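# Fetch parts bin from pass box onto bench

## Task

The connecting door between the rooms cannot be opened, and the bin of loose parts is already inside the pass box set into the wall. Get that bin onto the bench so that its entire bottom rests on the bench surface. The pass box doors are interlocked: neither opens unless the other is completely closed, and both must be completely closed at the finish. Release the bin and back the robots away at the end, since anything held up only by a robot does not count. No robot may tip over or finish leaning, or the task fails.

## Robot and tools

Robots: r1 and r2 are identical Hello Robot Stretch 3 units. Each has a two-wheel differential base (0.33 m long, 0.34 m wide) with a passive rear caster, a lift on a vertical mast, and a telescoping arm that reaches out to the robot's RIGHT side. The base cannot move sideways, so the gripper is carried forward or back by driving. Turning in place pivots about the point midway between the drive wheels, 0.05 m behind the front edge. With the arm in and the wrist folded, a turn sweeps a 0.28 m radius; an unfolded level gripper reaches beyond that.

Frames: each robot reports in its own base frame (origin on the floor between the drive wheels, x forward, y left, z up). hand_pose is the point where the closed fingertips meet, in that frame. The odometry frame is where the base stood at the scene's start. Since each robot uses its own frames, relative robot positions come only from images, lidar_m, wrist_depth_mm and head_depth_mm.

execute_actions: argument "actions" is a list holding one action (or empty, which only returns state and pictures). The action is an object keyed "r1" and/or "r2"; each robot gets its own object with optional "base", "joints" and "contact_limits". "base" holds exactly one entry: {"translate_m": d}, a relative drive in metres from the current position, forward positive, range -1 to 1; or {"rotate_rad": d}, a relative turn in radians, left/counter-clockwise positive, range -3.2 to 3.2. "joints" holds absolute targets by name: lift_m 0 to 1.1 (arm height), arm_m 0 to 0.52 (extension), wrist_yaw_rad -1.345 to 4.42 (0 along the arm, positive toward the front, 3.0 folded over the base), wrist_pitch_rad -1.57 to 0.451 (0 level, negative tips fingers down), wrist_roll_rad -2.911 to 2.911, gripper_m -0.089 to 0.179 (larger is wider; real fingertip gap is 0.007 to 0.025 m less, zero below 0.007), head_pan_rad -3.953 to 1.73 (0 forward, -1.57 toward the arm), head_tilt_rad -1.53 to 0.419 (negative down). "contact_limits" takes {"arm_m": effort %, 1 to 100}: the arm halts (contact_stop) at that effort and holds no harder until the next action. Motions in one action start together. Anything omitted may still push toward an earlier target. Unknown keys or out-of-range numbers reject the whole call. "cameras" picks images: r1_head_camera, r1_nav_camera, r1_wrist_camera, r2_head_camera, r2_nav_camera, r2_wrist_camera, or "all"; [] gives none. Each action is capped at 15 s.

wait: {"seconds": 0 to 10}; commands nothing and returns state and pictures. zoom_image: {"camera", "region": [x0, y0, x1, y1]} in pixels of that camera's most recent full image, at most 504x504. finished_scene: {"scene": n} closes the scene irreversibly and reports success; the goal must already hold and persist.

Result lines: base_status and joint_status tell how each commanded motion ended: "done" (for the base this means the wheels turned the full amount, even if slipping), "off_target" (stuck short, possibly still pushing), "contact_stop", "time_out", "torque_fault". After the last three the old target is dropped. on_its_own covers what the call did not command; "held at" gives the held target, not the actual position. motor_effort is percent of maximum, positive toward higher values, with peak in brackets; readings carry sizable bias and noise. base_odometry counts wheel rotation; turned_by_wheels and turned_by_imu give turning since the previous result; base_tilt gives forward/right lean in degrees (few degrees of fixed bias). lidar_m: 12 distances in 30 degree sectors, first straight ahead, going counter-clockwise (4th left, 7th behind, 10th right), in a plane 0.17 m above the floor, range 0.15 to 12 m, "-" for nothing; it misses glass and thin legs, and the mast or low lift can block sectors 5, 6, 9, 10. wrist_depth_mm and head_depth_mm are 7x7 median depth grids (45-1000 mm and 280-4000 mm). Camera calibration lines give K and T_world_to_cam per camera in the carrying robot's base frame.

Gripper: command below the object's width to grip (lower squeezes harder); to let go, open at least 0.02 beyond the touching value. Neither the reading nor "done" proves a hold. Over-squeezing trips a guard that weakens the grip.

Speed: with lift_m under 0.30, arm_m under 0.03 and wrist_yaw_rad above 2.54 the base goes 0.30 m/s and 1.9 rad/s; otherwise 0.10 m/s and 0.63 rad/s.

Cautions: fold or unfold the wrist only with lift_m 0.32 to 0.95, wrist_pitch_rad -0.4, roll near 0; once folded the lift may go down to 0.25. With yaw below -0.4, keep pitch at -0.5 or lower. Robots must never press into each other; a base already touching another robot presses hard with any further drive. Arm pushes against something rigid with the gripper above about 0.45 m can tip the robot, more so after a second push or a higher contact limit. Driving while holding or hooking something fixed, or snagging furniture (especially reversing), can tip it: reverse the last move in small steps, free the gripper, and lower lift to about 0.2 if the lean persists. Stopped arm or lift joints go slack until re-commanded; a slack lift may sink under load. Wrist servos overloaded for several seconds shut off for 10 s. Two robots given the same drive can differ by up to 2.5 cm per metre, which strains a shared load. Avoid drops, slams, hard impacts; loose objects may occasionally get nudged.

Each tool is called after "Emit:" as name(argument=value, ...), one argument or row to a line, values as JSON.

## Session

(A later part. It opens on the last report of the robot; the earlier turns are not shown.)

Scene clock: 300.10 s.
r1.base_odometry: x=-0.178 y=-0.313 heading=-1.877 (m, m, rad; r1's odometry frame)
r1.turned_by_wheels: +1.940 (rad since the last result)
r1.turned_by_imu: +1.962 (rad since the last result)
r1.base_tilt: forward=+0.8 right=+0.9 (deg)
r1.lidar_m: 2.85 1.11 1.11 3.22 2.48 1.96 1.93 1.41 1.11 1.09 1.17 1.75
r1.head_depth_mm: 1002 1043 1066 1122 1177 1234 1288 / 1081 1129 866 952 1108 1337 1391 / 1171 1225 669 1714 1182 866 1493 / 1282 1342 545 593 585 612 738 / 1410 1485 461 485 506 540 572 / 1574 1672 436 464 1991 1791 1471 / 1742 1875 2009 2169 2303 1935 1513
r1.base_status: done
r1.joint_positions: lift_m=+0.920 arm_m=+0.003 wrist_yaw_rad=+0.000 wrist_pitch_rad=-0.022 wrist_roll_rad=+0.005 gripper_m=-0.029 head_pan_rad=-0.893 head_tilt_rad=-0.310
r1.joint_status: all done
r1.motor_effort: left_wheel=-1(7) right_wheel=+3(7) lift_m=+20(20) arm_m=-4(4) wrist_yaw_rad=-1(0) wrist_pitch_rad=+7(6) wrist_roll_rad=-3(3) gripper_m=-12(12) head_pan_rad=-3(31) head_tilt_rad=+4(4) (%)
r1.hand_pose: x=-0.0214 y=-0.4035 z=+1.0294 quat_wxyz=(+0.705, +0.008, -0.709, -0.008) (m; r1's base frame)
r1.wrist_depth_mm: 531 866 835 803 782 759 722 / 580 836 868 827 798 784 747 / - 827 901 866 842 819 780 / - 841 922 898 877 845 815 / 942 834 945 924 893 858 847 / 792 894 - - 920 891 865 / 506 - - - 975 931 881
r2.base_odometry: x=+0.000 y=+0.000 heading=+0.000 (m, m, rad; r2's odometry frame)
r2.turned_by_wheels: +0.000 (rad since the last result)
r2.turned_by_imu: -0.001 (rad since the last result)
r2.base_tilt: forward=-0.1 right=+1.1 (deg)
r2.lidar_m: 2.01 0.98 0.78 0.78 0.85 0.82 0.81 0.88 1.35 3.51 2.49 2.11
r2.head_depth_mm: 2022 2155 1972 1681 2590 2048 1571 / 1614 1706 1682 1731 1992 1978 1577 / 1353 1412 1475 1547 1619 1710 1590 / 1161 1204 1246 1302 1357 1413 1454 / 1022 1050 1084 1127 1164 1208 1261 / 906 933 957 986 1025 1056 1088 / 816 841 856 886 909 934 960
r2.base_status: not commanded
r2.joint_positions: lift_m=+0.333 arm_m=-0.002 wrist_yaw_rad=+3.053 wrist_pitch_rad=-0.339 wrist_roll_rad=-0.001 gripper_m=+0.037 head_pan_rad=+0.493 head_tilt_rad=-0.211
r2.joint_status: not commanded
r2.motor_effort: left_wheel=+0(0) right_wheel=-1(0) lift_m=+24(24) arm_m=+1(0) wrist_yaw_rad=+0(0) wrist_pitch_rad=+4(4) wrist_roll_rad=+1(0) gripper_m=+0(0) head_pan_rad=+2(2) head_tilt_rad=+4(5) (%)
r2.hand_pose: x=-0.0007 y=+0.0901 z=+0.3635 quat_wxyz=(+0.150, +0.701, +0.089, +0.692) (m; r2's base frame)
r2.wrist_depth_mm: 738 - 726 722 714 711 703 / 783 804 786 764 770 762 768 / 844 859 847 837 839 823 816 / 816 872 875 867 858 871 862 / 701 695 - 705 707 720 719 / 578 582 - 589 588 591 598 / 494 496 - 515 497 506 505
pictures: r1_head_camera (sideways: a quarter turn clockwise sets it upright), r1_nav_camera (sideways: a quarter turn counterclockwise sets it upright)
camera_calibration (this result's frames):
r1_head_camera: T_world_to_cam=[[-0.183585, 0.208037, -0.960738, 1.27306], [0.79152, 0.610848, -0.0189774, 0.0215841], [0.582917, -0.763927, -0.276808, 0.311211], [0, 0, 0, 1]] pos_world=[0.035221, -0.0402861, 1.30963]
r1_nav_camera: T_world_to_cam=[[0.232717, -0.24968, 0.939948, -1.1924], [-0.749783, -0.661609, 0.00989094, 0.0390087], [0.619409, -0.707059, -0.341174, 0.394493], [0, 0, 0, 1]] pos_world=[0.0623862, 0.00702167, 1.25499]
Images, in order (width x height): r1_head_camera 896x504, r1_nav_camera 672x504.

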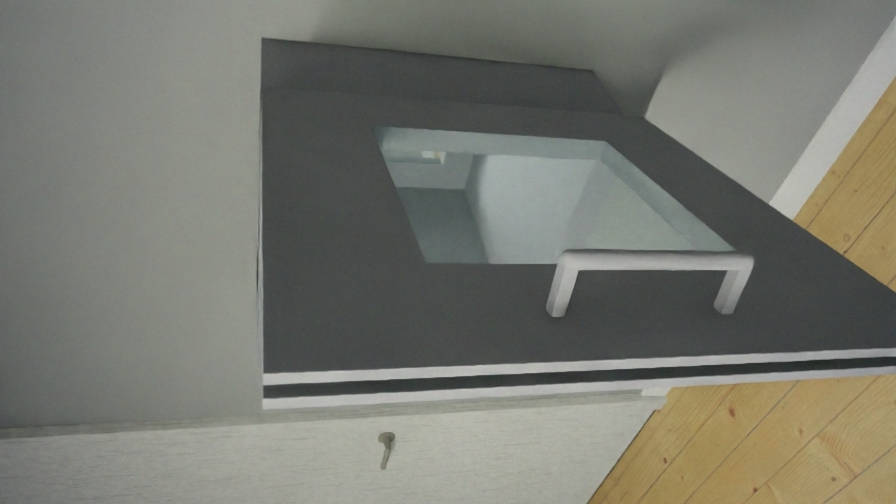

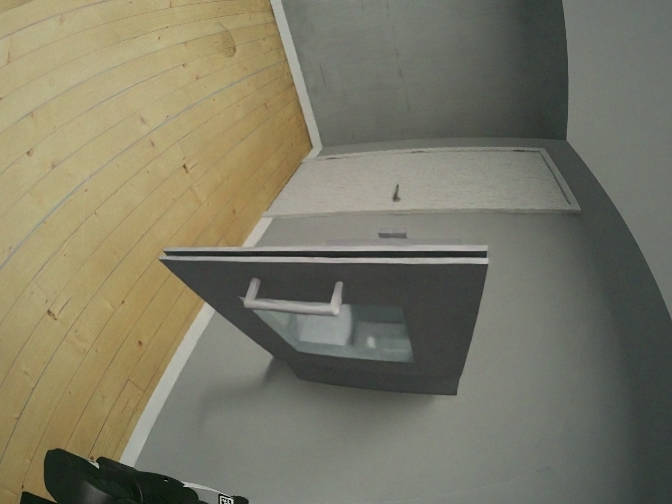

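Emit:
execute_actions(
  actions=[
    {"r1":{"joints":{"lift_m":0.77,"arm_m":0.15}}},
  ],
  cameras=[],
)

Emit:
execute_actions(
  actions=[
    {"r1":{"base":{"translate_m":0.7}}},
  ],
  cameras=["r1_nav_camera","r1_head_camera"],
)

Scene clock: 308.37 s.
r1.base_odometry: x=-0.178 y=-0.313 heading=-1.877 (m, m, rad; r1's odometry frame)
r1.turned_by_wheels: +0.000 (rad since the last result)
r1.turned_by_imu: -0.001 (rad since the last result)
r1.base_tilt: forward=+0.8 right=+0.9 (deg)
r1.lidar_m: 2.84 1.12 1.12 3.23 2.47 1.96 1.93 1.40 1.10 1.09 1.17 1.75
r1.head_depth_mm: 1002 1044 1068 1125 1174 1231 1290 / 1079 1129 868 954 1110 1338 1392 / 1172 1228 670 1710 1188 868 1486 / 1282 1340 546 592 586 613 739 / 1409 1490 461 484 507 540 572 / 1573 1676 435 464 1998 1807 1472 / 1737 1857 2005 2173 2333 1941 1515
r1.base_status: not commanded
r1.joint_positions: lift_m=+0.770 arm_m=+0.150 wrist_yaw_rad=+0.000 wrist_pitch_rad=-0.022 wrist_roll_rad=+0.005 gripper_m=-0.029 head_pan_rad=-0.893 head_tilt_rad=-0.310
r1.joint_status: all done
r1.motor_effort: left_wheel=-1(2) right_wheel=+3(3) lift_m=+19(23) arm_m=+3(4) wrist_yaw_rad=+0(0) wrist_pitch_rad=+6(6) wrist_roll_rad=-2(3) gripper_m=-12(12) head_pan_rad=-2(2) head_tilt_rad=+4(4) (%)
r1.hand_pose: x=-0.0214 y=-0.5503 z=+0.8796 quat_wxyz=(+0.706, +0.008, -0.709, -0.008) (m; r1's base frame)
r1.wrist_depth_mm: 575 705 685 654 641 621 605 / 576 719 712 693 655 632 625 / 562 752 736 715 684 658 641 / 543 780 753 725 703 676 672 / 532 837 799 754 734 692 680 / 879 869 827 - 756 735 713 / 936 926 867 849 801 760 754
r2.base_odometry: x=+0.000 y=+0.000 heading=+0.000 (m, m, rad; r2's odometry frame)
r2.turned_by_wheels: +0.000 (rad since the last result)
r2.turned_by_imu: -0.002 (rad since the last result)
r2.base_tilt: forward=-0.1 right=+1.1 (deg)
r2.lidar_m: 2.01 0.98 0.79 0.78 0.85 0.82 0.81 0.88 1.35 3.51 2.50 2.12
r2.head_depth_mm: 2017 2158 1982 1665 2610 2061 1575 / 1619 1701 1689 1726 1980 1968 1579 / 1358 1419 1485 1551 1630 1714 1579 / 1160 1211 1251 1297 1359 1412 1453 / 1021 1047 1089 1125 1170 1207 1257 / 906 927 961 988 1018 1053 1088 / 814 839 858 883 907 934 965
r2.base_status: not commanded
r2.joint_positions: lift_m=+0.333 arm_m=-0.002 wrist_yaw_rad=+3.053 wrist_pitch_rad=-0.339 wrist_roll_rad=-0.001 gripper_m=+0.037 head_pan_rad=+0.493 head_tilt_rad=-0.211
r2.joint_status: not commanded
r2.motor_effort: left_wheel=+0(0) right_wheel=-1(2) lift_m=+24(24) arm_m=+0(1) wrist_yaw_rad=+0(0) wrist_pitch_rad=+5(5) wrist_roll_rad=+0(1) gripper_m=+0(1) head_pan_rad=+2(2) head_tilt_rad=+5(5) (%)
r2.hand_pose: x=-0.0007 y=+0.0901 z=+0.3635 quat_wxyz=(+0.150, +0.701, +0.089, +0.692) (m; r2's base frame)
r2.wrist_depth_mm: 743 - 722 718 708 705 706 / 785 801 790 773 775 763 748 / 841 860 850 837 835 835 820 / 821 859 869 887 863 852 846 / 683 693 - 706 714 714 708 / 576 580 - 585 584 593 595 / 489 494 - 511 499 504 507
pictures: none
No camera images: the call's "cameras" was empty. Leave "cameras" out to get every camera's image.

Scene clock: 316.30 s.
r1.base_odometry: x=-0.389 y=-0.981 heading=-1.877 (m, m, rad; r1's odometry frame)
r1.turned_by_wheels: -0.001 (rad since the last result)
r1.turned_by_imu: -0.729 (rad since the last result)
r1.base_tilt: forward=+0.8 right=+0.9 (deg)
r1.lidar_m: 1.39 2.28 2.32 1.17 2.28 3.33 2.66 2.50 1.65 1.13 1.06 1.08
r1.head_depth_mm: 881 924 387 391 1089 1138 412 / 882 929 493 558 1095 1161 600 / 888 931 669 738 768 780 1227 / 890 937 780 839 889 1178 1255 / 894 936 1318 3108 1180 1178 1260 / 896 943 1325 - 1176 1187 1267 / 900 945 1271 1385 1167 1192 1281
r1.base_status: done
r1.joint_positions: lift_m=+0.770 arm_m=+0.149 wrist_yaw_rad=-0.009 wrist_pitch_rad=-0.005 wrist_roll_rad=+0.020 gripper_m=-0.029 head_pan_rad=-0.893 head_tilt_rad=-0.309
r1.joint_status: not commanded
r1.motor_effort: left_wheel=-6(7) right_wheel=+16(18) lift_m=+25(26) arm_m=+6(8) wrist_yaw_rad=+9(18) wrist_pitch_rad=+1(6) wrist_roll_rad=-12(23) gripper_m=-12(12) head_pan_rad=-2(2) head_tilt_rad=+4(3) (%)
r1.hand_pose: x=-0.0239 y=-0.5505 z=+0.8837 quat_wxyz=(+0.700, -0.001, -0.714, -0.005) (m; r1's base frame)
r1.wrist_depth_mm: 566 640 751 876 - - - / 584 656 751 920 - - - / 584 661 784 934 - - - / 597 684 800 965 - - - / 616 713 822 945 - - - / 627 711 811 - - - - / 635 733 843 - - - -
r2.base_odometry: x=+0.000 y=+0.000 heading=+0.000 (m, m, rad; r2's odometry frame)
r2.turned_by_wheels: +0.000 (rad since the last result)
r2.turned_by_imu: -0.002 (rad since the last result)
r2.base_tilt: forward=-0.1 right=+1.1 (deg)
r2.lidar_m: 2.01 0.98 0.79 0.78 0.85 0.82 0.81 0.88 1.35 3.50 2.50 2.12
r2.head_depth_mm: 2030 2153 1985 1676 2636 2063 1579 / 1621 1704 1686 1728 1994 1991 1575 / 1354 1417 1479 1546 1620 1716 1580 / 1159 1207 1252 1303 1357 1416 1456 / 1018 1054 1091 1123 1163 1208 1259 / 907 931 959 992 1020 1058 1092 / 816 838 860 884 912 932 964
r2.base_status: not commanded
r2.joint_positions: lift_m=+0.333 arm_m=-0.002 wrist_yaw_rad=+3.053 wrist_pitch_rad=-0.339 wrist_roll_rad=-0.001 gripper_m=+0.037 head_pan_rad=+0.493 head_tilt_rad=-0.211
r2.joint_status: not commanded
r2.motor_effort: left_wheel=+0(0) right_wheel=-1(1) lift_m=+24(24) arm_m=+1(1) wrist_yaw_rad=+0(0) wrist_pitch_rad=+4(4) wrist_roll_rad=+1(0) gripper_m=+0(0) head_pan_rad=+2(2) head_tilt_rad=+5(5) (%)
r2.hand_pose: x=-0.0007 y=+0.0901 z=+0.3635 quat_wxyz=(+0.150, +0.701, +0.089, +0.692) (m; r2's base frame)
r2.wrist_depth_mm: 736 - 734 730 723 712 697 / 793 802 791 786 771 752 763 / 839 828 847 830 844 816 821 / 824 873 871 851 870 858 871 / 683 694 - 704 719 706 721 / 579 575 - 588 591 593 591 / 493 492 - 511 497 504 508
pictures: r1_head_camera (sideways: a quarter turn clockwise sets it upright), r1_nav_camera (sideways: a quarter turn counterclockwise sets it upright)
camera_calibration (this result's frames):
r1_head_camera: T_world_to_cam=[[-0.183036, 0.207403, -0.96098, 1.27337], [0.791597, 0.610749, -0.0189594, 0.0215602], [0.582985, -0.764179, -0.275968, 0.310117], [0, 0, 0, 1]] pos_world=[0.0352123, -0.040284, 1.30968]
r1_nav_camera: T_world_to_cam=[[0.232175, -0.249065, 0.940246, -1.19278], [-0.749861, -0.661521, 0.00993038, 0.0389578], [0.619519, -0.707359, -0.340352, 0.393424], [0, 0, 0, 1]] pos_world=[0.0624127, 0.00698362, 1.25502]
Images, in order (width x height): r1_head_camera 896x504, r1_nav_camera 672x504.

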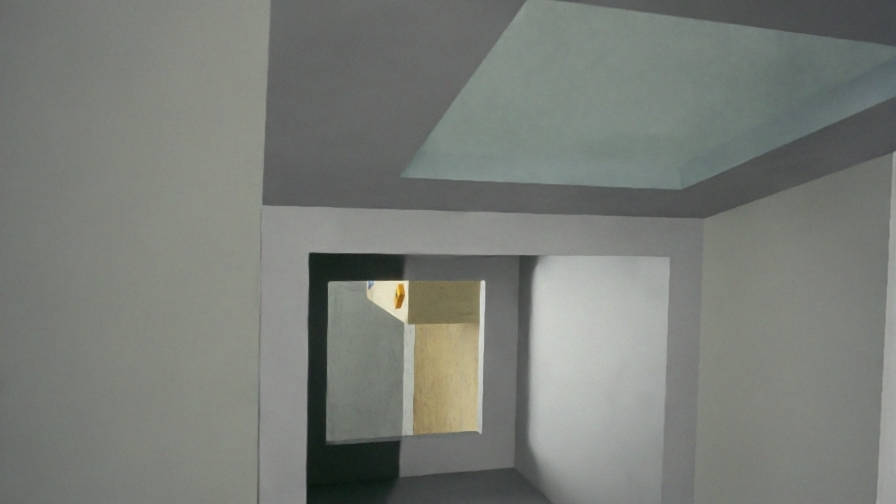

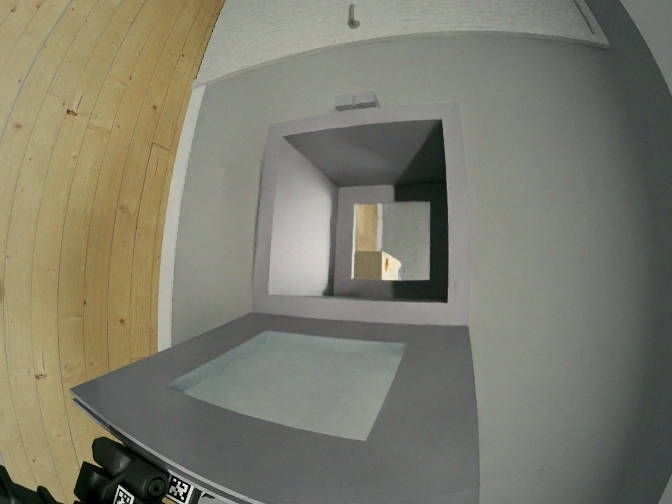

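Emit:
execute_actions(
  actions=[
    {"r1":{"base":{"translate_m":-0.12},"joints":{"arm_m":0.0,"head_pan_rad":-1.3,"head_tilt_rad":-0.6}}},
  ],
  cameras=["r1_nav_camera","r1_head_camera","r1_wrist_camera"],
)

Scene clock: 323.97 s.
r1.base_odometry: x=-0.353 y=-0.866 heading=-1.877 (m, m, rad; r1's odometry frame)
r1.turned_by_wheels: +0.000 (rad since the last result)
r1.turned_by_imu: +0.000 (rad since the last result)
r1.base_tilt: forward=+0.8 right=+0.9 (deg)
r1.lidar_m: 1.48 2.37 2.42 1.20 0.86 3.27 2.56 2.40 1.76 1.20 1.13 1.15
r1.head_depth_mm: 1101 1226 1381 1581 1769 1486 1276 / 1057 1176 1319 1508 1714 1439 - / 1017 1124 1255 1424 1643 1468 1270 / 985 1081 1200 1364 1547 1472 1236 / 949 1044 1119 357 404 466 563 / - - 305 346 429 565 1206 / 297 331 400 1136 764 1425 1229
r1.base_status: done
r1.joint_positions: lift_m=+0.770 arm_m=+0.003 wrist_yaw_rad=-0.001 wrist_pitch_rad=-0.017 wrist_roll_rad=+0.005 gripper_m=-0.029 head_pan_rad=-1.293 head_tilt_rad=-0.593
r1.joint_status: all done
joint sent to its limit — the command would take r1.arm_m past its lower limit, so that joint was sent only as far as its limit.
r1.motor_effort: left_wheel=+2(8) right_wheel=+0(13) lift_m=+25(25) arm_m=-4(5) wrist_yaw_rad=+1(9) wrist_pitch_rad=+5(5) wrist_roll_rad=-3(11) gripper_m=-12(12) head_pan_rad=-4(20) head_tilt_rad=-3(16) (%)
r1.hand_pose: x=-0.0217 y=-0.4037 z=+0.8806 quat_wxyz=(+0.706, +0.006, -0.709, -0.006) (m; r1's base frame)
r1.wrist_depth_mm: 715 804 932 - - - - / 722 811 930 - - - - / 743 846 981 - - - - / 757 839 997 - - - - / 770 885 - - - - - / 788 906 - - - - - / 799 916 - - - - -
r2.base_odometry: x=+0.000 y=+0.000 heading=+0.000 (m, m, rad; r2's odometry frame)
r2.turned_by_wheels: +0.000 (rad since the last result)
r2.turned_by_imu: -0.002 (rad since the last result)
r2.base_tilt: forward=-0.1 right=+0.9 (deg)
r2.lidar_m: 2.00 0.98 0.78 0.78 0.85 0.82 0.81 0.88 1.35 3.50 2.50 2.12
r2.head_depth_mm: 2016 2144 1982 1682 2622 2072 1588 / 1622 1703 1675 1734 1994 1984 1588 / 1352 1419 1472 1550 1632 1727 1583 / 1164 1200 1258 1310 1347 1417 1463 / 1018 1054 1087 1126 1169 1213 1259 / 907 936 956 989 1023 1051 1092 / 817 832 861 886 907 938 965
r2.base_status: not commanded
r2.joint_positions: lift_m=+0.333 arm_m=-0.002 wrist_yaw_rad=+3.053 wrist_pitch_rad=-0.339 wrist_roll_rad=-0.001 gripper_m=+0.037 head_pan_rad=+0.493 head_tilt_rad=-0.211
r2.joint_status: not commanded
r2.motor_effort: left_wheel=+0(1) right_wheel=-1(1) lift_m=+24(24) arm_m=+1(0) wrist_yaw_rad=+0(0) wrist_pitch_rad=+5(4) wrist_roll_rad=+0(0) gripper_m=+0(0) head_pan_rad=+2(2) head_tilt_rad=+4(5) (%)
r2.hand_pose: x=-0.0007 y=+0.0901 z=+0.3635 quat_wxyz=(+0.150, +0.701, +0.089, +0.692) (m; r2's base frame)
r2.wrist_depth_mm: 740 - 720 720 714 707 699 / 804 799 776 786 775 761 759 / 837 868 849 839 835 825 815 / 828 871 869 870 858 857 877 / 688 697 - 712 713 716 719 / 579 586 - 592 589 592 592 / 494 493 - 515 501 506 502
pictures: r1_head_camera (sideways: a quarter turn clockwise sets it upright), r1_nav_camera (sideways: a quarter turn counterclockwise sets it upright), r1_wrist_camera
camera_calibration (this result's frames):
r1_head_camera: T_world_to_cam=[[-0.15867, 0.51051, -0.845105, 1.12203], [0.965228, 0.260307, -0.0239771, 0.0270255], [0.207746, -0.819524, -0.534062, 0.648265], [0, 0, 0, 1]] pos_world=[0.0172726, -0.0485766, 1.2951]
r1_nav_camera: T_world_to_cam=[[0.185425, -0.559995, 0.80748, -1.01932], [-0.947965, -0.318359, -0.00309965, 0.0571311], [0.258805, -0.764888, -0.589887, 0.720318], [0, 0, 0, 1]] pos_world=[0.0567451, -0.00166518, 1.24817]
r1_wrist_camera: T_world_to_cam=[[-0.999529, -0.00391226, -0.0304355, 0.00526743], [0.0290714, 0.196746, -0.980023, 0.978535], [0.00982216, -0.980447, -0.19654, -0.0603463], [0, 0, 0, 1]] pos_world=[-0.0225897, -0.251669, 0.947287]
Images, in order (width x height): r1_head_camera 896x504, r1_nav_camera 672x504, r1_wrist_camera 644x364.

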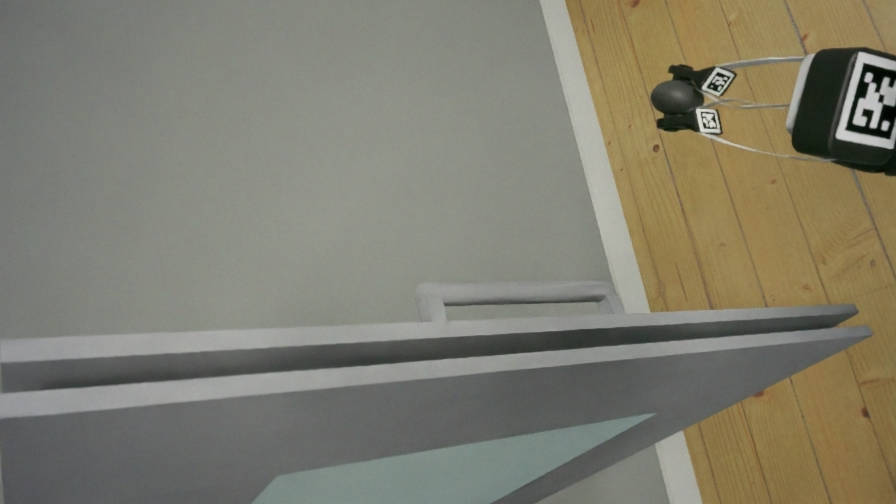

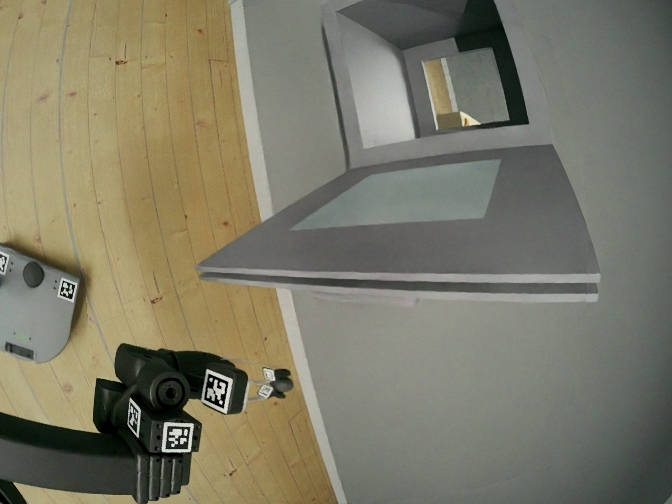

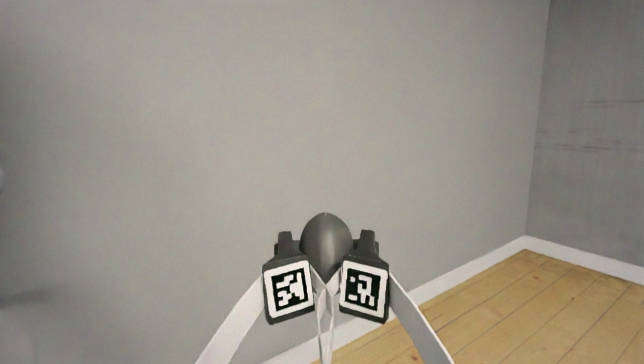

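Emit:
execute_actions(
  actions=[
    {"r1":{"base":{"translate_m":-0.85}}},
  ],
  cameras=[],
)

Emit:
execute_actions(
  actions=[
    {"r1":{"base":{"rotate_rad":2.29},"joints":{"head_pan_rad":-1.9,"head_tilt_rad":-0.4}}},
  ],
  cameras=["r1_nav_camera"],
)

Emit:
execute_actions(
  actions=[
    {"r1":{"base":{"translate_m":-0.85},"joints":{"head_pan_rad":-1.57}}},
  ],
  cameras=["r1_nav_camera","r1_head_camera"],
)

Scene clock: 352.13 s.
r1.base_odometry: x=-0.096 y=-0.056 heading=-1.877 (m, m, rad; r1's odometry frame)
r1.turned_by_wheels: +0.000 (rad since the last result)
r1.turned_by_imu: -0.003 (rad since the last result)
r1.base_tilt: forward=+0.8 right=+0.9 (deg)
r1.lidar_m: 2.12 3.08 0.98 1.99 2.72 2.66 1.82 1.70 1.74 1.72 1.61 1.64
r1.head_depth_mm: 1580 1775 2003 2200 1831 1478 1274 / 1534 1692 1900 2121 1824 1437 - / 1469 1629 1823 2066 1820 1476 1266 / 1425 1566 1740 1958 1801 1466 1241 / 1370 1510 1668 1868 1809 1474 1235 / 1329 1454 1597 1788 1797 1467 1231 / 1284 1405 1545 1708 1797 1461 1229
r1.base_status: done
r1.joint_positions: lift_m=+0.770 arm_m=+0.003 wrist_yaw_rad=-0.001 wrist_pitch_rad=-0.017 wrist_roll_rad=+0.005 gripper_m=-0.029 head_pan_rad=-1.293 head_tilt_rad=-0.593
r1.joint_status: not commanded
r1.motor_effort: left_wheel=+3(3) right_wheel=-1(4) lift_m=+25(25) arm_m=-4(4) wrist_yaw_rad=+1(2) wrist_pitch_rad=+5(5) wrist_roll_rad=-3(2) gripper_m=-12(12) head_pan_rad=-3(3) head_tilt_rad=-2(2) (%)
r1.hand_pose: x=-0.0217 y=-0.4037 z=+0.8806 quat_wxyz=(+0.706, +0.006, -0.709, -0.006) (m; r1's base frame)
r1.wrist_depth_mm: - - - - - - - / - - - - - - - / - - - - - - - / - - - - - - - / - - - - - - - / - - - - - - - / - - - - - - -
r2.base_odometry: x=+0.000 y=+0.000 heading=+0.000 (m, m, rad; r2's odometry frame)
r2.turned_by_wheels: +0.000 (rad since the last result)
r2.turned_by_imu: -0.007 (rad since the last result)
r2.base_tilt: forward=-0.2 right=+1.0 (deg)
r2.lidar_m: 2.01 0.98 0.78 0.78 0.84 0.82 0.81 0.88 1.34 3.51 2.50 2.11
r2.head_depth_mm: 2004 2166 1994 1672 2600 2052 1578 / 1611 1697 1693 1724 1985 1968 1579 / 1353 1414 1482 1552 1630 1716 1583 / 1162 1207 1253 1302 1364 1418 1447 / 1020 1051 1084 1124 1163 1209 1258 / 906 933 958 988 1025 1051 1086 / 815 838 861 881 908 931 968
r2.base_status: not commanded
r2.joint_positions: lift_m=+0.333 arm_m=-0.002 wrist_yaw_rad=+3.053 wrist_pitch_rad=-0.339 wrist_roll_rad=-0.001 gripper_m=+0.037 head_pan_rad=+0.493 head_tilt_rad=-0.211
r2.joint_status: not commanded
r2.motor_effort: left_wheel=+0(0) right_wheel=-1(1) lift_m=+24(24) arm_m=+1(1) wrist_yaw_rad=+0(0) wrist_pitch_rad=+4(4) wrist_roll_rad=+1(1) gripper_m=+0(0) head_pan_rad=+2(2) head_tilt_rad=+4(5) (%)
r2.hand_pose: x=-0.0007 y=+0.0901 z=+0.3635 quat_wxyz=(+0.150, +0.701, +0.089, +0.692) (m; r2's base frame)
r2.wrist_depth_mm: 731 - 721 725 717 710 702 / 797 794 785 764 766 771 762 / 843 869 846 854 836 826 811 / 840 863 872 861 878 861 852 / 691 693 - 701 708 710 728 / 576 577 - 584 592 588 587 / 489 497 - 514 502 507 505
pictures: none
No camera images: the call's "cameras" was empty. Leave "cameras" out to get every camera's image.

Scene clock: 356.70 s.
r1.base_odometry: x=-0.096 y=-0.056 heading=+0.413 (m, m, rad; r1's odometry frame)
r1.turned_by_wheels: +2.290 (rad since the last result)
r1.turned_by_imu: +2.317 (rad since the last result)
r1.base_tilt: forward=+0.8 right=+0.9 (deg)
r1.lidar_m: 2.71 2.19 1.73 1.70 1.82 1.64 1.61 1.73 2.54 0.98 0.98 1.99
r1.head_depth_mm: 2614 2657 2723 2824 2317 1756 1402 / 2800 2975 3171 3186 2303 1742 1403 / 2708 2902 3124 3218 2300 1743 1402 / 2645 2825 3039 3182 2305 1734 1397 / 2589 2758 2955 3095 2295 1740 1389 / 2533 2716 2877 3023 2286 1725 1412 / 2482 2634 2788 2940 2279 1731 1386
r1.base_status: done
r1.joint_positions: lift_m=+0.770 arm_m=+0.003 wrist_yaw_rad=-0.001 wrist_pitch_rad=-0.017 wrist_roll_rad=+0.005 gripper_m=-0.029 head_pan_rad=-1.893 head_tilt_rad=-0.409
r1.joint_status: all done
r1.motor_effort: left_wheel=-2(6) right_wheel=+3(4) lift_m=+25(25) arm_m=-4(4) wrist_yaw_rad=+1(1) wrist_pitch_rad=+5(5) wrist_roll_rad=-2(2) gripper_m=-12(12) head_pan_rad=-2(29) head_tilt_rad=+2(14) (%)
r1.hand_pose: x=-0.0216 y=-0.4037 z=+0.8806 quat_wxyz=(+0.706, +0.006, -0.709, -0.006) (m; r1's base frame)
r1.wrist_depth_mm: - - - - - - - / - - - - - - - / - - - - - - - / 929 900 - - - - - / - - - - - - - / - - - - - - - / - - - - - - -
r2.base_odometry: x=+0.000 y=+0.000 heading=+0.000 (m, m, rad; r2's odometry frame)
r2.turned_by_wheels: +0.000 (rad since the last result)
r2.turned_by_imu: -0.001 (rad since the last result)
r2.base_tilt: forward=-0.2 right=+1.0 (deg)
r2.lidar_m: 2.01 0.98 0.79 0.78 0.85 0.82 0.81 0.88 1.35 3.50 2.49 2.12
r2.head_depth_mm: 2014 2175 1976 1668 2612 2072 1574 / 1615 1703 1692 1730 2004 1987 1580 / 1349 1412 1478 1549 1630 1716 1590 / 1164 1204 1254 1298 1358 1422 1454 / 1019 1054 1086 1122 1170 1211 1258 / 907 930 961 989 1023 1055 1092 / 815 837 860 881 908 938 962
r2.base_status: not commanded
r2.joint_positions: lift_m=+0.333 arm_m=-0.002 wrist_yaw_rad=+3.053 wrist_pitch_rad=-0.339 wrist_roll_rad=-0.001 gripper_m=+0.037 head_pan_rad=+0.493 head_tilt_rad=-0.211
r2.joint_status: not commanded
r2.motor_effort: left_wheel=+0(0) right_wheel=-1(1) lift_m=+24(24) arm_m=+1(0) wrist_yaw_rad=+0(0) wrist_pitch_rad=+4(4) wrist_roll_rad=+0(1) gripper_m=+0(0) head_pan_rad=+2(2) head_tilt_rad=+4(4) (%)
r2.hand_pose: x=-0.0007 y=+0.0901 z=+0.3635 quat_wxyz=(+0.150, +0.701, +0.089, +0.692) (m; r2's base frame)
r2.wrist_depth_mm: 743 - 718 714 719 706 707 / 791 796 777 778 774 772 754 / 859 865 848 829 835 830 824 / 840 867 878 888 865 856 870 / 682 699 - 705 716 719 718 / 577 578 - 585 589 594 599 / 493 496 - 511 503 505 507
pictures: r1_nav_camera (sideways: a quarter turn counterclockwise sets it upright)
camera_calibration (this result's frames):
r1_nav_camera: T_world_to_cam=[[-0.113277, -0.417329, 0.901668, -1.14033], [-0.962066, 0.272764, 0.0053809, 0.0461761], [-0.248188, -0.866854, -0.432396, 0.518497], [0, 0, 0, 1]] pos_world=[0.0439356, -0.039026, 1.25215]
Images, in order (width x height): r1_nav_camera 672x504.

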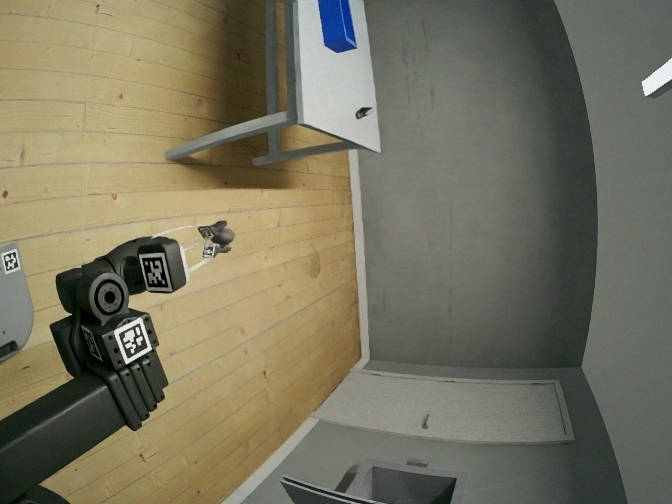

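Scene clock: 366.70 s.
r1.base_odometry: x=-0.875 y=-0.397 heading=+0.413 (m, m, rad; r1's odometry frame)
r1.turned_by_wheels: +0.000 (rad since the last result)
r1.turned_by_imu: -0.002 (rad since the last result)
r1.base_tilt: forward=+0.8 right=+0.9 (deg)
r1.lidar_m: 3.55 2.32 1.82 1.79 0.99 0.78 0.77 0.82 1.23 2.98 1.89 1.45
r1.head_depth_mm: 2451 481 501 2708 2318 674 1371 / 2482 472 493 536 591 655 1327 / 2497 464 484 520 556 625 1320 / 2496 2625 2807 2958 2103 642 1320 / 2522 2704 2895 3056 2289 1734 1397 / 2524 2718 2916 3053 2289 1728 1391 / 2555 2734 2932 3117 2276 1733 1390
r1.base_status: done
r1.joint_positions: lift_m=+0.770 arm_m=+0.003 wrist_yaw_rad=-0.001 wrist_pitch_rad=-0.017 wrist_roll_rad=+0.005 gripper_m=-0.029 head_pan_rad=-1.577 head_tilt_rad=-0.409
r1.joint_status: all done
r1.motor_effort: left_wheel=-2(7) right_wheel=+3(3) lift_m=+25(25) arm_m=-4(4) wrist_yaw_rad=+1(0) wrist_pitch_rad=+5(5) wrist_roll_rad=-3(3) gripper_m=-12(12) head_pan_rad=+2(16) head_tilt_rad=+3(3) (%)
r1.hand_pose: x=-0.0216 y=-0.4037 z=+0.8806 quat_wxyz=(+0.706, +0.006, -0.709, -0.006) (m; r1's base frame)
r1.wrist_depth_mm: - - - 263 264 - 891 / - - - 271 273 - 906 / - - - 286 286 - 942 / - - - 310 295 - 921 / - - - - 309 325 336 / - - - - 321 335 345 / - - - - 332 347 929
r2.base_odometry: x=+0.000 y=+0.000 heading=+0.000 (m, m, rad; r2's odometry frame)
r2.turned_by_wheels: +0.000 (rad since the last result)
r2.turned_by_imu: -0.003 (rad since the last result)
r2.base_tilt: forward=-0.1 right=+1.1 (deg)
r2.lidar_m: 2.00 0.98 0.79 0.78 0.85 0.82 0.81 0.88 1.35 3.51 2.50 2.12
r2.head_depth_mm: 2031 2157 1976 1678 2609 2066 1574 / 1622 1697 1679 1736 1992 1993 1578 / 1354 1414 1483 1554 1634 1716 1584 / 1163 1204 1248 1309 1357 1416 1449 / 1020 1052 1085 1126 1171 1215 1255 / 906 931 956 989 1018 1057 1090 / 815 838 860 880 908 937 963
r2.base_status: not commanded
r2.joint_positions: lift_m=+0.333 arm_m=-0.002 wrist_yaw_rad=+3.053 wrist_pitch_rad=-0.339 wrist_roll_rad=-0.001 gripper_m=+0.037 head_pan_rad=+0.493 head_tilt_rad=-0.211
r2.joint_status: not commanded
r2.motor_effort: left_wheel=+0(0) right_wheel=-1(1) lift_m=+24(24) arm_m=+1(1) wrist_yaw_rad=+0(0) wrist_pitch_rad=+4(4) wrist_roll_rad=+0(0) gripper_m=+0(0) head_pan_rad=+2(2) head_tilt_rad=+4(4) (%)
r2.hand_pose: x=-0.0007 y=+0.0901 z=+0.3635 quat_wxyz=(+0.150, +0.701, +0.089, +0.692) (m; r2's base frame)
r2.wrist_depth_mm: 738 - 719 712 713 697 701 / 800 809 792 777 772 771 766 / 844 856 852 821 840 830 821 / 838 875 883 876 862 863 858 / 686 698 - 706 720 715 723 / 578 585 - 584 591 589 598 / 483 490 - 517 503 507 502
pictures: r1_head_camera (sideways: a quarter turn clockwise sets it upright), r1_nav_camera (sideways: a quarter turn counterclockwise sets it upright)
camera_calibration (this result's frames):
r1_head_camera: T_world_to_cam=[[-0.0101543, 0.370912, -0.928612, 1.23006], [0.999468, -0.0250194, -0.0209225, 0.0228452], [-0.0309938, -0.928331, -0.370461, 0.436839], [0, 0, 0, 1]] pos_world=[0.00319652, -0.0501407, 1.30456]
r1_nav_camera: T_world_to_cam=[[0.0219178, -0.431871, 0.901669, -1.14116], [-0.999206, -0.0394758, 0.00538106, 0.0464025], [0.0332702, -0.901071, -0.432393, 0.516777], [0, 0, 0, 1]] pos_world=[0.054184, -0.0253475, 1.25215]
Images, in order (width x height): r1_head_camera 896x504, r1_nav_camera 672x504.

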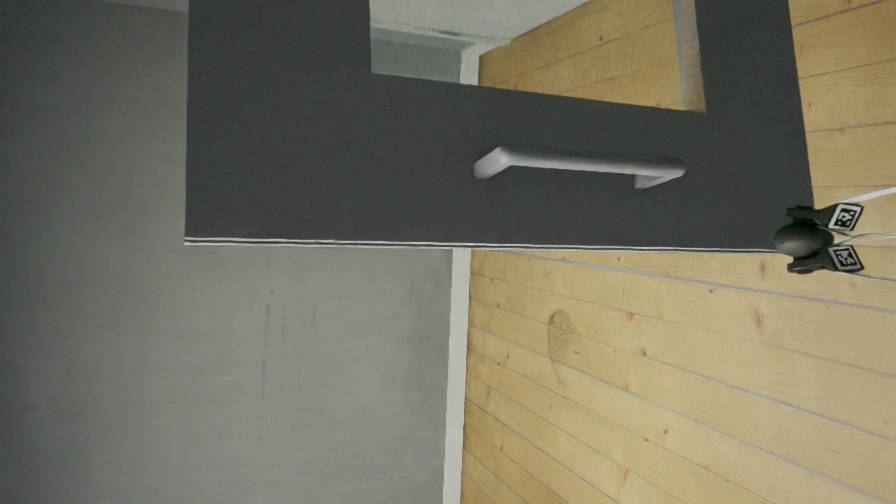

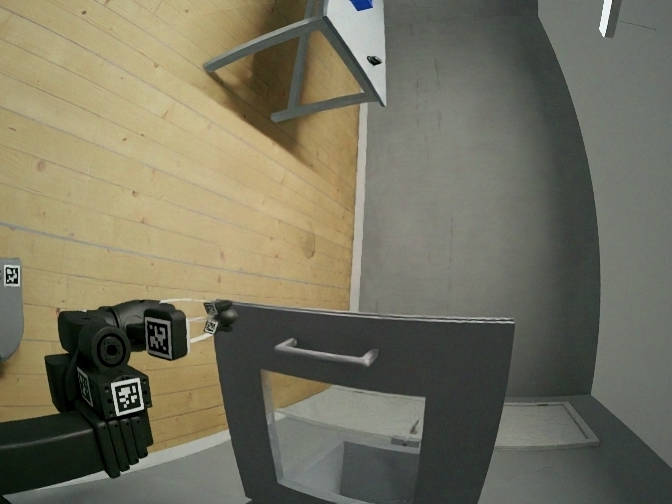

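Emit:
execute_actions(
  actions=[
    {"r1":{"base":{"translate_m":-0.06},"joints":{"lift_m":0.81}}},
  ],
  cameras=["r1_wrist_camera"],
)

Emit:
execute_actions(
  actions=[
    {"r1":{"joints":{"arm_m":0.3},"contact_limits":{"arm_m":20}}},
  ],
  cameras=["r1_nav_camera","r1_head_camera"],
)

Scene clock: 374.30 s.
r1.base_odometry: x=-0.930 y=-0.421 heading=+0.412 (m, m, rad; r1's odometry frame)
r1.turned_by_wheels: +0.000 (rad since the last result)
r1.turned_by_imu: -0.001 (rad since the last result)
r1.base_tilt: forward=+0.8 right=+0.9 (deg)
r1.lidar_m: 3.62 2.33 1.83 1.80 0.92 0.72 0.71 0.76 1.13 2.97 1.93 1.50
r1.head_depth_mm: 2429 487 509 2519 2212 684 1365 / 2473 479 499 2974 2309 666 1330 / 2483 471 491 533 583 644 1328 / 2480 464 483 519 560 616 1324 / 2520 2638 2803 2982 2095 1623 1355 / 2534 2697 2899 3046 2285 1728 1393 / 2555 2749 2941 3065 2270 1726 1392
r1.base_status: done
r1.joint_positions: lift_m=+0.810 arm_m=+0.003 wrist_yaw_rad=-0.001 wrist_pitch_rad=-0.017 wrist_roll_rad=+0.005 gripper_m=-0.029 head_pan_rad=-1.577 head_tilt_rad=-0.409
r1.joint_status: all done
r1.motor_effort: left_wheel=-1(7) right_wheel=+3(3) lift_m=+45(44) arm_m=-4(4) wrist_yaw_rad=+0(1) wrist_pitch_rad=+5(5) wrist_roll_rad=-3(3) gripper_m=-12(11) head_pan_rad=+2(2) head_tilt_rad=+5(3) (%)
r1.hand_pose: x=-0.0216 y=-0.4036 z=+0.9197 quat_wxyz=(+0.706, +0.006, -0.709, -0.007) (m; r1's base frame)
r1.wrist_depth_mm: - - - 265 - - 869 / - - - 272 - - 893 / - - - 283 - - 947 / - - - 291 - - 936 / - - - 304 - - 645 / - - - - 333 339 354 / - - - 328 344 355 367
r2.base_odometry: x=+0.000 y=+0.000 heading=+0.000 (m, m, rad; r2's odometry frame)
r2.turned_by_wheels: +0.000 (rad since the last result)
r2.turned_by_imu: -0.002 (rad since the last result)
r2.base_tilt: forward=-0.1 right=+1.1 (deg)
r2.lidar_m: 2.00 0.98 0.79 0.78 0.85 0.82 0.81 0.88 1.35 3.50 2.50 2.12
r2.head_depth_mm: 2009 2156 1957 1678 2613 2042 1572 / 1630 1704 1690 1737 2011 1978 1586 / 1356 1412 1478 1545 1623 1712 1579 / 1157 1204 1250 1301 1361 1416 1449 / 1017 1052 1091 1121 1165 1212 1257 / 904 933 958 990 1020 1055 1087 / 813 836 860 883 907 937 962
r2.base_status: not commanded
r2.joint_positions: lift_m=+0.333 arm_m=-0.002 wrist_yaw_rad=+3.053 wrist_pitch_rad=-0.339 wrist_roll_rad=-0.001 gripper_m=+0.037 head_pan_rad=+0.493 head_tilt_rad=-0.211
r2.joint_status: not commanded
r2.motor_effort: left_wheel=+0(0) right_wheel=-1(1) lift_m=+24(24) arm_m=+0(1) wrist_yaw_rad=+0(0) wrist_pitch_rad=+4(4) wrist_roll_rad=+1(1) gripper_m=+0(0) head_pan_rad=+2(2) head_tilt_rad=+4(4) (%)
r2.hand_pose: x=-0.0007 y=+0.0901 z=+0.3635 quat_wxyz=(+0.150, +0.701, +0.089, +0.692) (m; r2's base frame)
r2.wrist_depth_mm: 738 - 732 717 715 708 699 / 794 794 783 771 773 757 763 / 851 855 843 837 837 832 817 / 826 863 875 869 861 871 866 / 698 694 - 705 714 719 718 / 572 581 - 589 587 590 595 / 495 493 - 515 501 507 511
pictures: r1_wrist_camera
camera_calibration (this result's frames):
r1_wrist_camera: T_world_to_cam=[[-0.999529, -0.0039418, -0.0304381, 0.00645932], [0.0290633, 0.197231, -0.979926, 1.01696], [0.00986601, -0.980349, -0.197024, -0.052162], [0, 0, 0, 1]] pos_world=[-0.0225851, -0.251687, 0.98646]
Images, in order (width x height): r1_wrist_camera 644x364.

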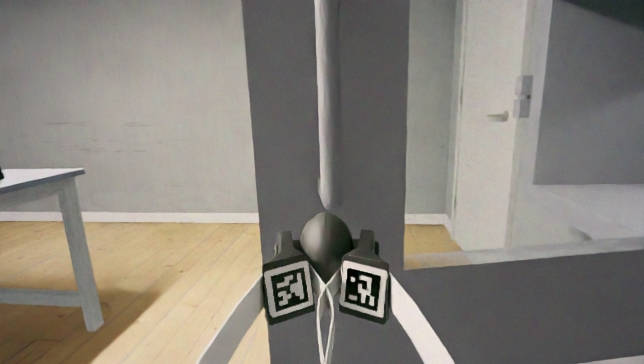

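Scene clock: 377.70 s.
r1.base_odometry: x=-0.930 y=-0.421 heading=+0.412 (m, m, rad; r1's odometry frame)
r1.turned_by_wheels: +0.000 (rad since the last result)
r1.turned_by_imu: +0.000 (rad since the last result)
r1.base_tilt: forward=+0.8 right=+0.9 (deg)
r1.lidar_m: 3.62 2.32 1.82 1.80 0.92 0.72 0.71 0.76 1.13 2.98 1.93 1.50
r1.head_depth_mm: 2431 639 663 2518 2203 819 - / 2481 658 685 2994 2431 - 1366 / 2480 679 704 790 2425 - 1406 / 2500 701 727 777 832 - 1398 / 2520 2707 2879 3014 2307 1738 1400 / 2550 2718 2903 3061 2279 1740 1399 / 2567 2734 2921 3067 2285 1721 1389
r1.base_status: not commanded
r1.joint_positions: lift_m=+0.810 arm_m=+0.300 wrist_yaw_rad=-0.002 wrist_pitch_rad=-0.020 wrist_roll_rad=+0.005 gripper_m=-0.029 head_pan_rad=-1.577 head_tilt_rad=-0.407
r1.joint_status: all done
r1.motor_effort: left_wheel=+0(6) right_wheel=+2(7) lift_m=+45(45) arm_m=+3(8) wrist_yaw_rad=+2(4) wrist_pitch_rad=+6(6) wrist_roll_rad=-3(2) gripper_m=-12(12) head_pan_rad=+2(1) head_tilt_rad=+2(3) (%)
r1.contact_limits: arm_m 20 (drawing in: default 25, maximum 41; extending or still: default 33, maximum 55)
r1.hand_pose: x=-0.0220 y=-0.7004 z=+0.9190 quat_wxyz=(+0.706, +0.007, -0.709, -0.008) (m; r1's base frame)
r1.wrist_depth_mm: - - - 209 199 - - / - - - 217 205 - 944 / - - - 227 214 - - / - - - 234 223 - - / - - - 242 230 - - / - - - - 236 - - / - - - 272 249 230 218
r2.base_odometry: x=+0.000 y=+0.000 heading=+0.000 (m, m, rad; r2's odometry frame)
r2.turned_by_wheels: +0.000 (rad since the last result)
r2.turned_by_imu: -0.001 (rad since the last result)
r2.base_tilt: forward=-0.1 right=+1.1 (deg)
r2.lidar_m: 2.00 0.98 0.79 0.78 0.85 0.82 0.81 0.88 1.35 3.49 2.49 2.12
r2.head_depth_mm: 2024 2140 1975 1676 2596 2049 1581 / 1622 1706 1690 1726 1996 1981 1581 / 1352 1417 1475 1550 1629 1729 1583 / 1157 1208 1256 1310 1356 1421 1452 / 1019 1047 1091 1126 1166 1207 1258 / 905 933 961 991 1018 1057 1094 / 816 838 860 879 905 936 961
r2.base_status: not commanded
r2.joint_positions: lift_m=+0.333 arm_m=-0.002 wrist_yaw_rad=+3.053 wrist_pitch_rad=-0.339 wrist_roll_rad=-0.001 gripper_m=+0.037 head_pan_rad=+0.493 head_tilt_rad=-0.211
r2.joint_status: not commanded
r2.motor_effort: left_wheel=+0(0) right_wheel=+0(1) lift_m=+24(24) arm_m=+1(1) wrist_yaw_rad=+0(0) wrist_pitch_rad=+4(4) wrist_roll_rad=+1(1) gripper_m=+0(1) head_pan_rad=+2(2) head_tilt_rad=+4(4) (%)
r2.hand_pose: x=-0.0007 y=+0.0901 z=+0.3635 quat_wxyz=(+0.150, +0.701, +0.089, +0.692) (m; r2's base frame)
r2.wrist_depth_mm: 746 - 721 731 713 713 706 / 804 791 779 778 765 768 754 / 849 871 856 844 825 828 823 / 825 873 877 869 876 861 882 / 690 698 - 700 709 709 732 / 578 579 - 590 595 589 595 / 488 490 - 513 498 505 505
pictures: r1_head_camera (sideways: a quarter turn clockwise sets it upright), r1_nav_camera (sideways: a quarter turn counterclockwise sets it upright)
camera_calibration (this result's frames):
r1_head_camera: T_world_to_cam=[[-0.0103063, 0.369429, -0.929202, 1.23083], [0.999477, -0.0246671, -0.0208928, 0.0228066], [-0.0306391, -0.928931, -0.368982, 0.434913], [0, 0, 0, 1]] pos_world=[0.00321589, -0.0501375, 1.30464]
r1_nav_camera: T_world_to_cam=[[0.022093, -0.430427, 0.902355, -1.14205], [-0.999191, -0.0398527, 0.00545406, 0.0463074], [0.0336137, -0.901745, -0.430959, 0.514908], [0, 0, 0, 1]] pos_world=[0.0541933, -0.0254081, 1.25219]
Images, in order (width x height): r1_head_camera 896x504, r1_nav_camera 672x504.

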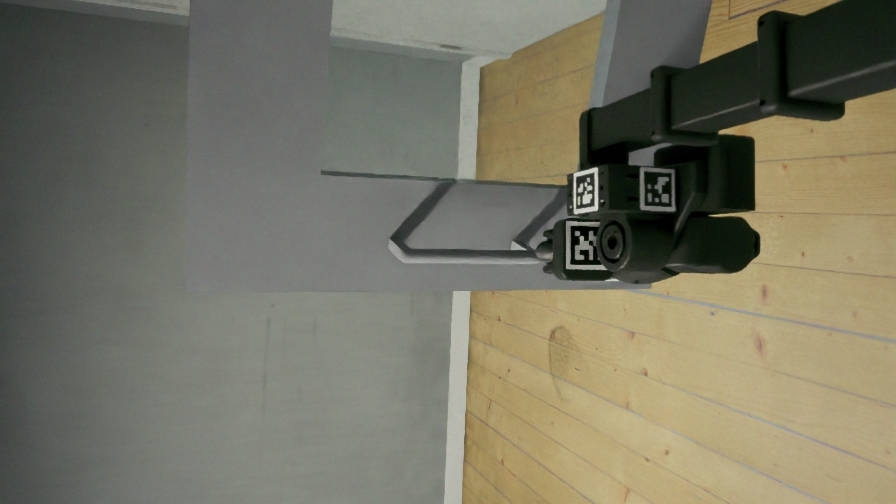

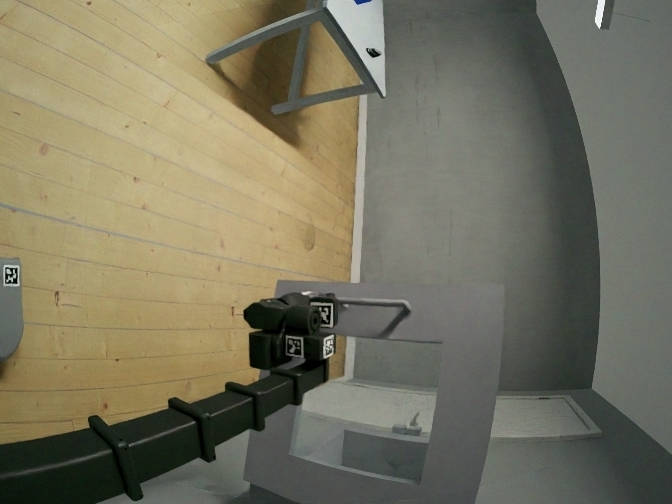

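Emit:
execute_actions(
  actions=[
    {"r1":{"base":{"translate_m":-0.2},"joints":{"arm_m":0.52},"contact_limits":{"arm_m":20}}},
  ],
  cameras=["r1_nav_camera"],
)

Scene clock: 383.30 s.
r1.base_odometry: x=-1.113 y=-0.501 heading=+0.412 (m, m, rad; r1's odometry frame)
r1.turned_by_wheels: +0.000 (rad since the last result)
r1.turned_by_imu: +0.000 (rad since the last result)
r1.base_tilt: forward=+0.8 right=+0.9 (deg)
r1.lidar_m: 3.81 2.34 1.85 1.45 0.66 0.52 0.51 0.55 0.82 2.96 2.05 1.66
r1.head_depth_mm: 1993 678 681 730 757 799 - / 2448 747 2469 2907 2347 - 1404 / 2467 831 2806 2968 1019 1742 1405 / 2507 936 962 1042 2102 1745 1399 / 2499 2659 2839 2978 2301 1739 1400 / 2518 2691 2894 3058 2285 1741 1392 / 2537 2681 2926 3071 2290 1727 1391
r1.base_status: done
r1.joint_positions: lift_m=+0.810 arm_m=+0.520 wrist_yaw_rad=+0.001 wrist_pitch_rad=-0.020 wrist_roll_rad=+0.005 gripper_m=-0.029 head_pan_rad=-1.577 head_tilt_rad=-0.406
r1.joint_status: all done
r1.motor_effort: left_wheel=+0(7) right_wheel=+1(8) lift_m=+44(45) arm_m=+3(13) wrist_yaw_rad=-1(11) wrist_pitch_rad=+6(7) wrist_roll_rad=-2(3) gripper_m=-12(13) head_pan_rad=+3(2) head_tilt_rad=+2(2) (%)
r1.contact_limits: arm_m 20 (drawing in: default 25, maximum 41; extending or still: default 33, maximum 55)
r1.hand_pose: x=-0.0211 y=-0.9204 z=+0.9191 quat_wxyz=(+0.706, +0.008, -0.708, -0.007) (m; r1's base frame)
r1.wrist_depth_mm: - - 303 227 - - 812 / - - - 237 - - 466 / - - - 246 - - 770 / - - - 258 - - 798 / - - - 279 - - 496 / - - - - - - 754 / - - - 292 234 - 814
r2.base_odometry: x=+0.000 y=+0.000 heading=+0.000 (m, m, rad; r2's odometry frame)
r2.turned_by_wheels: +0.000 (rad since the last result)
r2.turned_by_imu: -0.001 (rad since the last result)
r2.base_tilt: forward=+0.0 right=+1.0 (deg)
r2.lidar_m: 2.01 0.98 0.79 0.78 0.85 0.82 0.81 0.88 1.35 3.49 2.49 2.12
r2.head_depth_mm: 2012 2163 1971 1680 2616 2070 1575 / 1615 1706 1688 1743 1977 1982 1582 / 1360 1412 1482 1547 1631 1708 1594 / 1161 1203 1250 1311 1357 1416 1458 / 1018 1047 1086 1127 1165 1210 1255 / 905 933 963 987 1021 1054 1090 / 816 837 860 883 907 933 963
r2.base_status: not commanded
r2.joint_positions: lift_m=+0.333 arm_m=-0.002 wrist_yaw_rad=+3.053 wrist_pitch_rad=-0.339 wrist_roll_rad=-0.001 gripper_m=+0.037 head_pan_rad=+0.493 head_tilt_rad=-0.211
r2.joint_status: not commanded
r2.motor_effort: left_wheel=+0(0) right_wheel=-1(0) lift_m=+24(24) arm_m=+0(1) wrist_yaw_rad=+0(1) wrist_pitch_rad=+4(4) wrist_roll_rad=+0(1) gripper_m=+0(0) head_pan_rad=+2(2) head_tilt_rad=+5(5) (%)
r2.hand_pose: x=-0.0007 y=+0.0901 z=+0.3635 quat_wxyz=(+0.150, +0.701, +0.089, +0.692) (m; r2's base frame)
r2.wrist_depth_mm: 734 - 720 716 718 713 710 / 804 796 776 778 778 756 751 / 855 870 849 830 845 823 821 / 831 879 885 859 859 858 861 / 688 697 - 700 713 730 723 / 579 574 - 585 592 594 592 / 493 496 - 514 501 504 507
pictures: r1_nav_camera (sideways: a quarter turn counterclockwise sets it upright)
camera_calibration (this result's frames):
r1_nav_camera: T_world_to_cam=[[0.0221754, -0.42955, 0.902771, -1.14259], [-0.999183, -0.0400268, 0.0054984, 0.0462496], [0.0337732, -0.902156, -0.430087, 0.513772], [0, 0, 0, 1]] pos_world=[0.0541976, -0.0254475, 1.25221]
Images, in order (width x height): r1_nav_camera 672x504.

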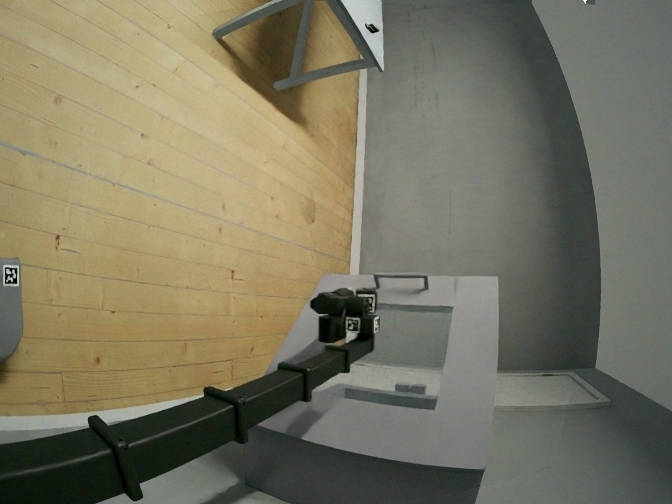

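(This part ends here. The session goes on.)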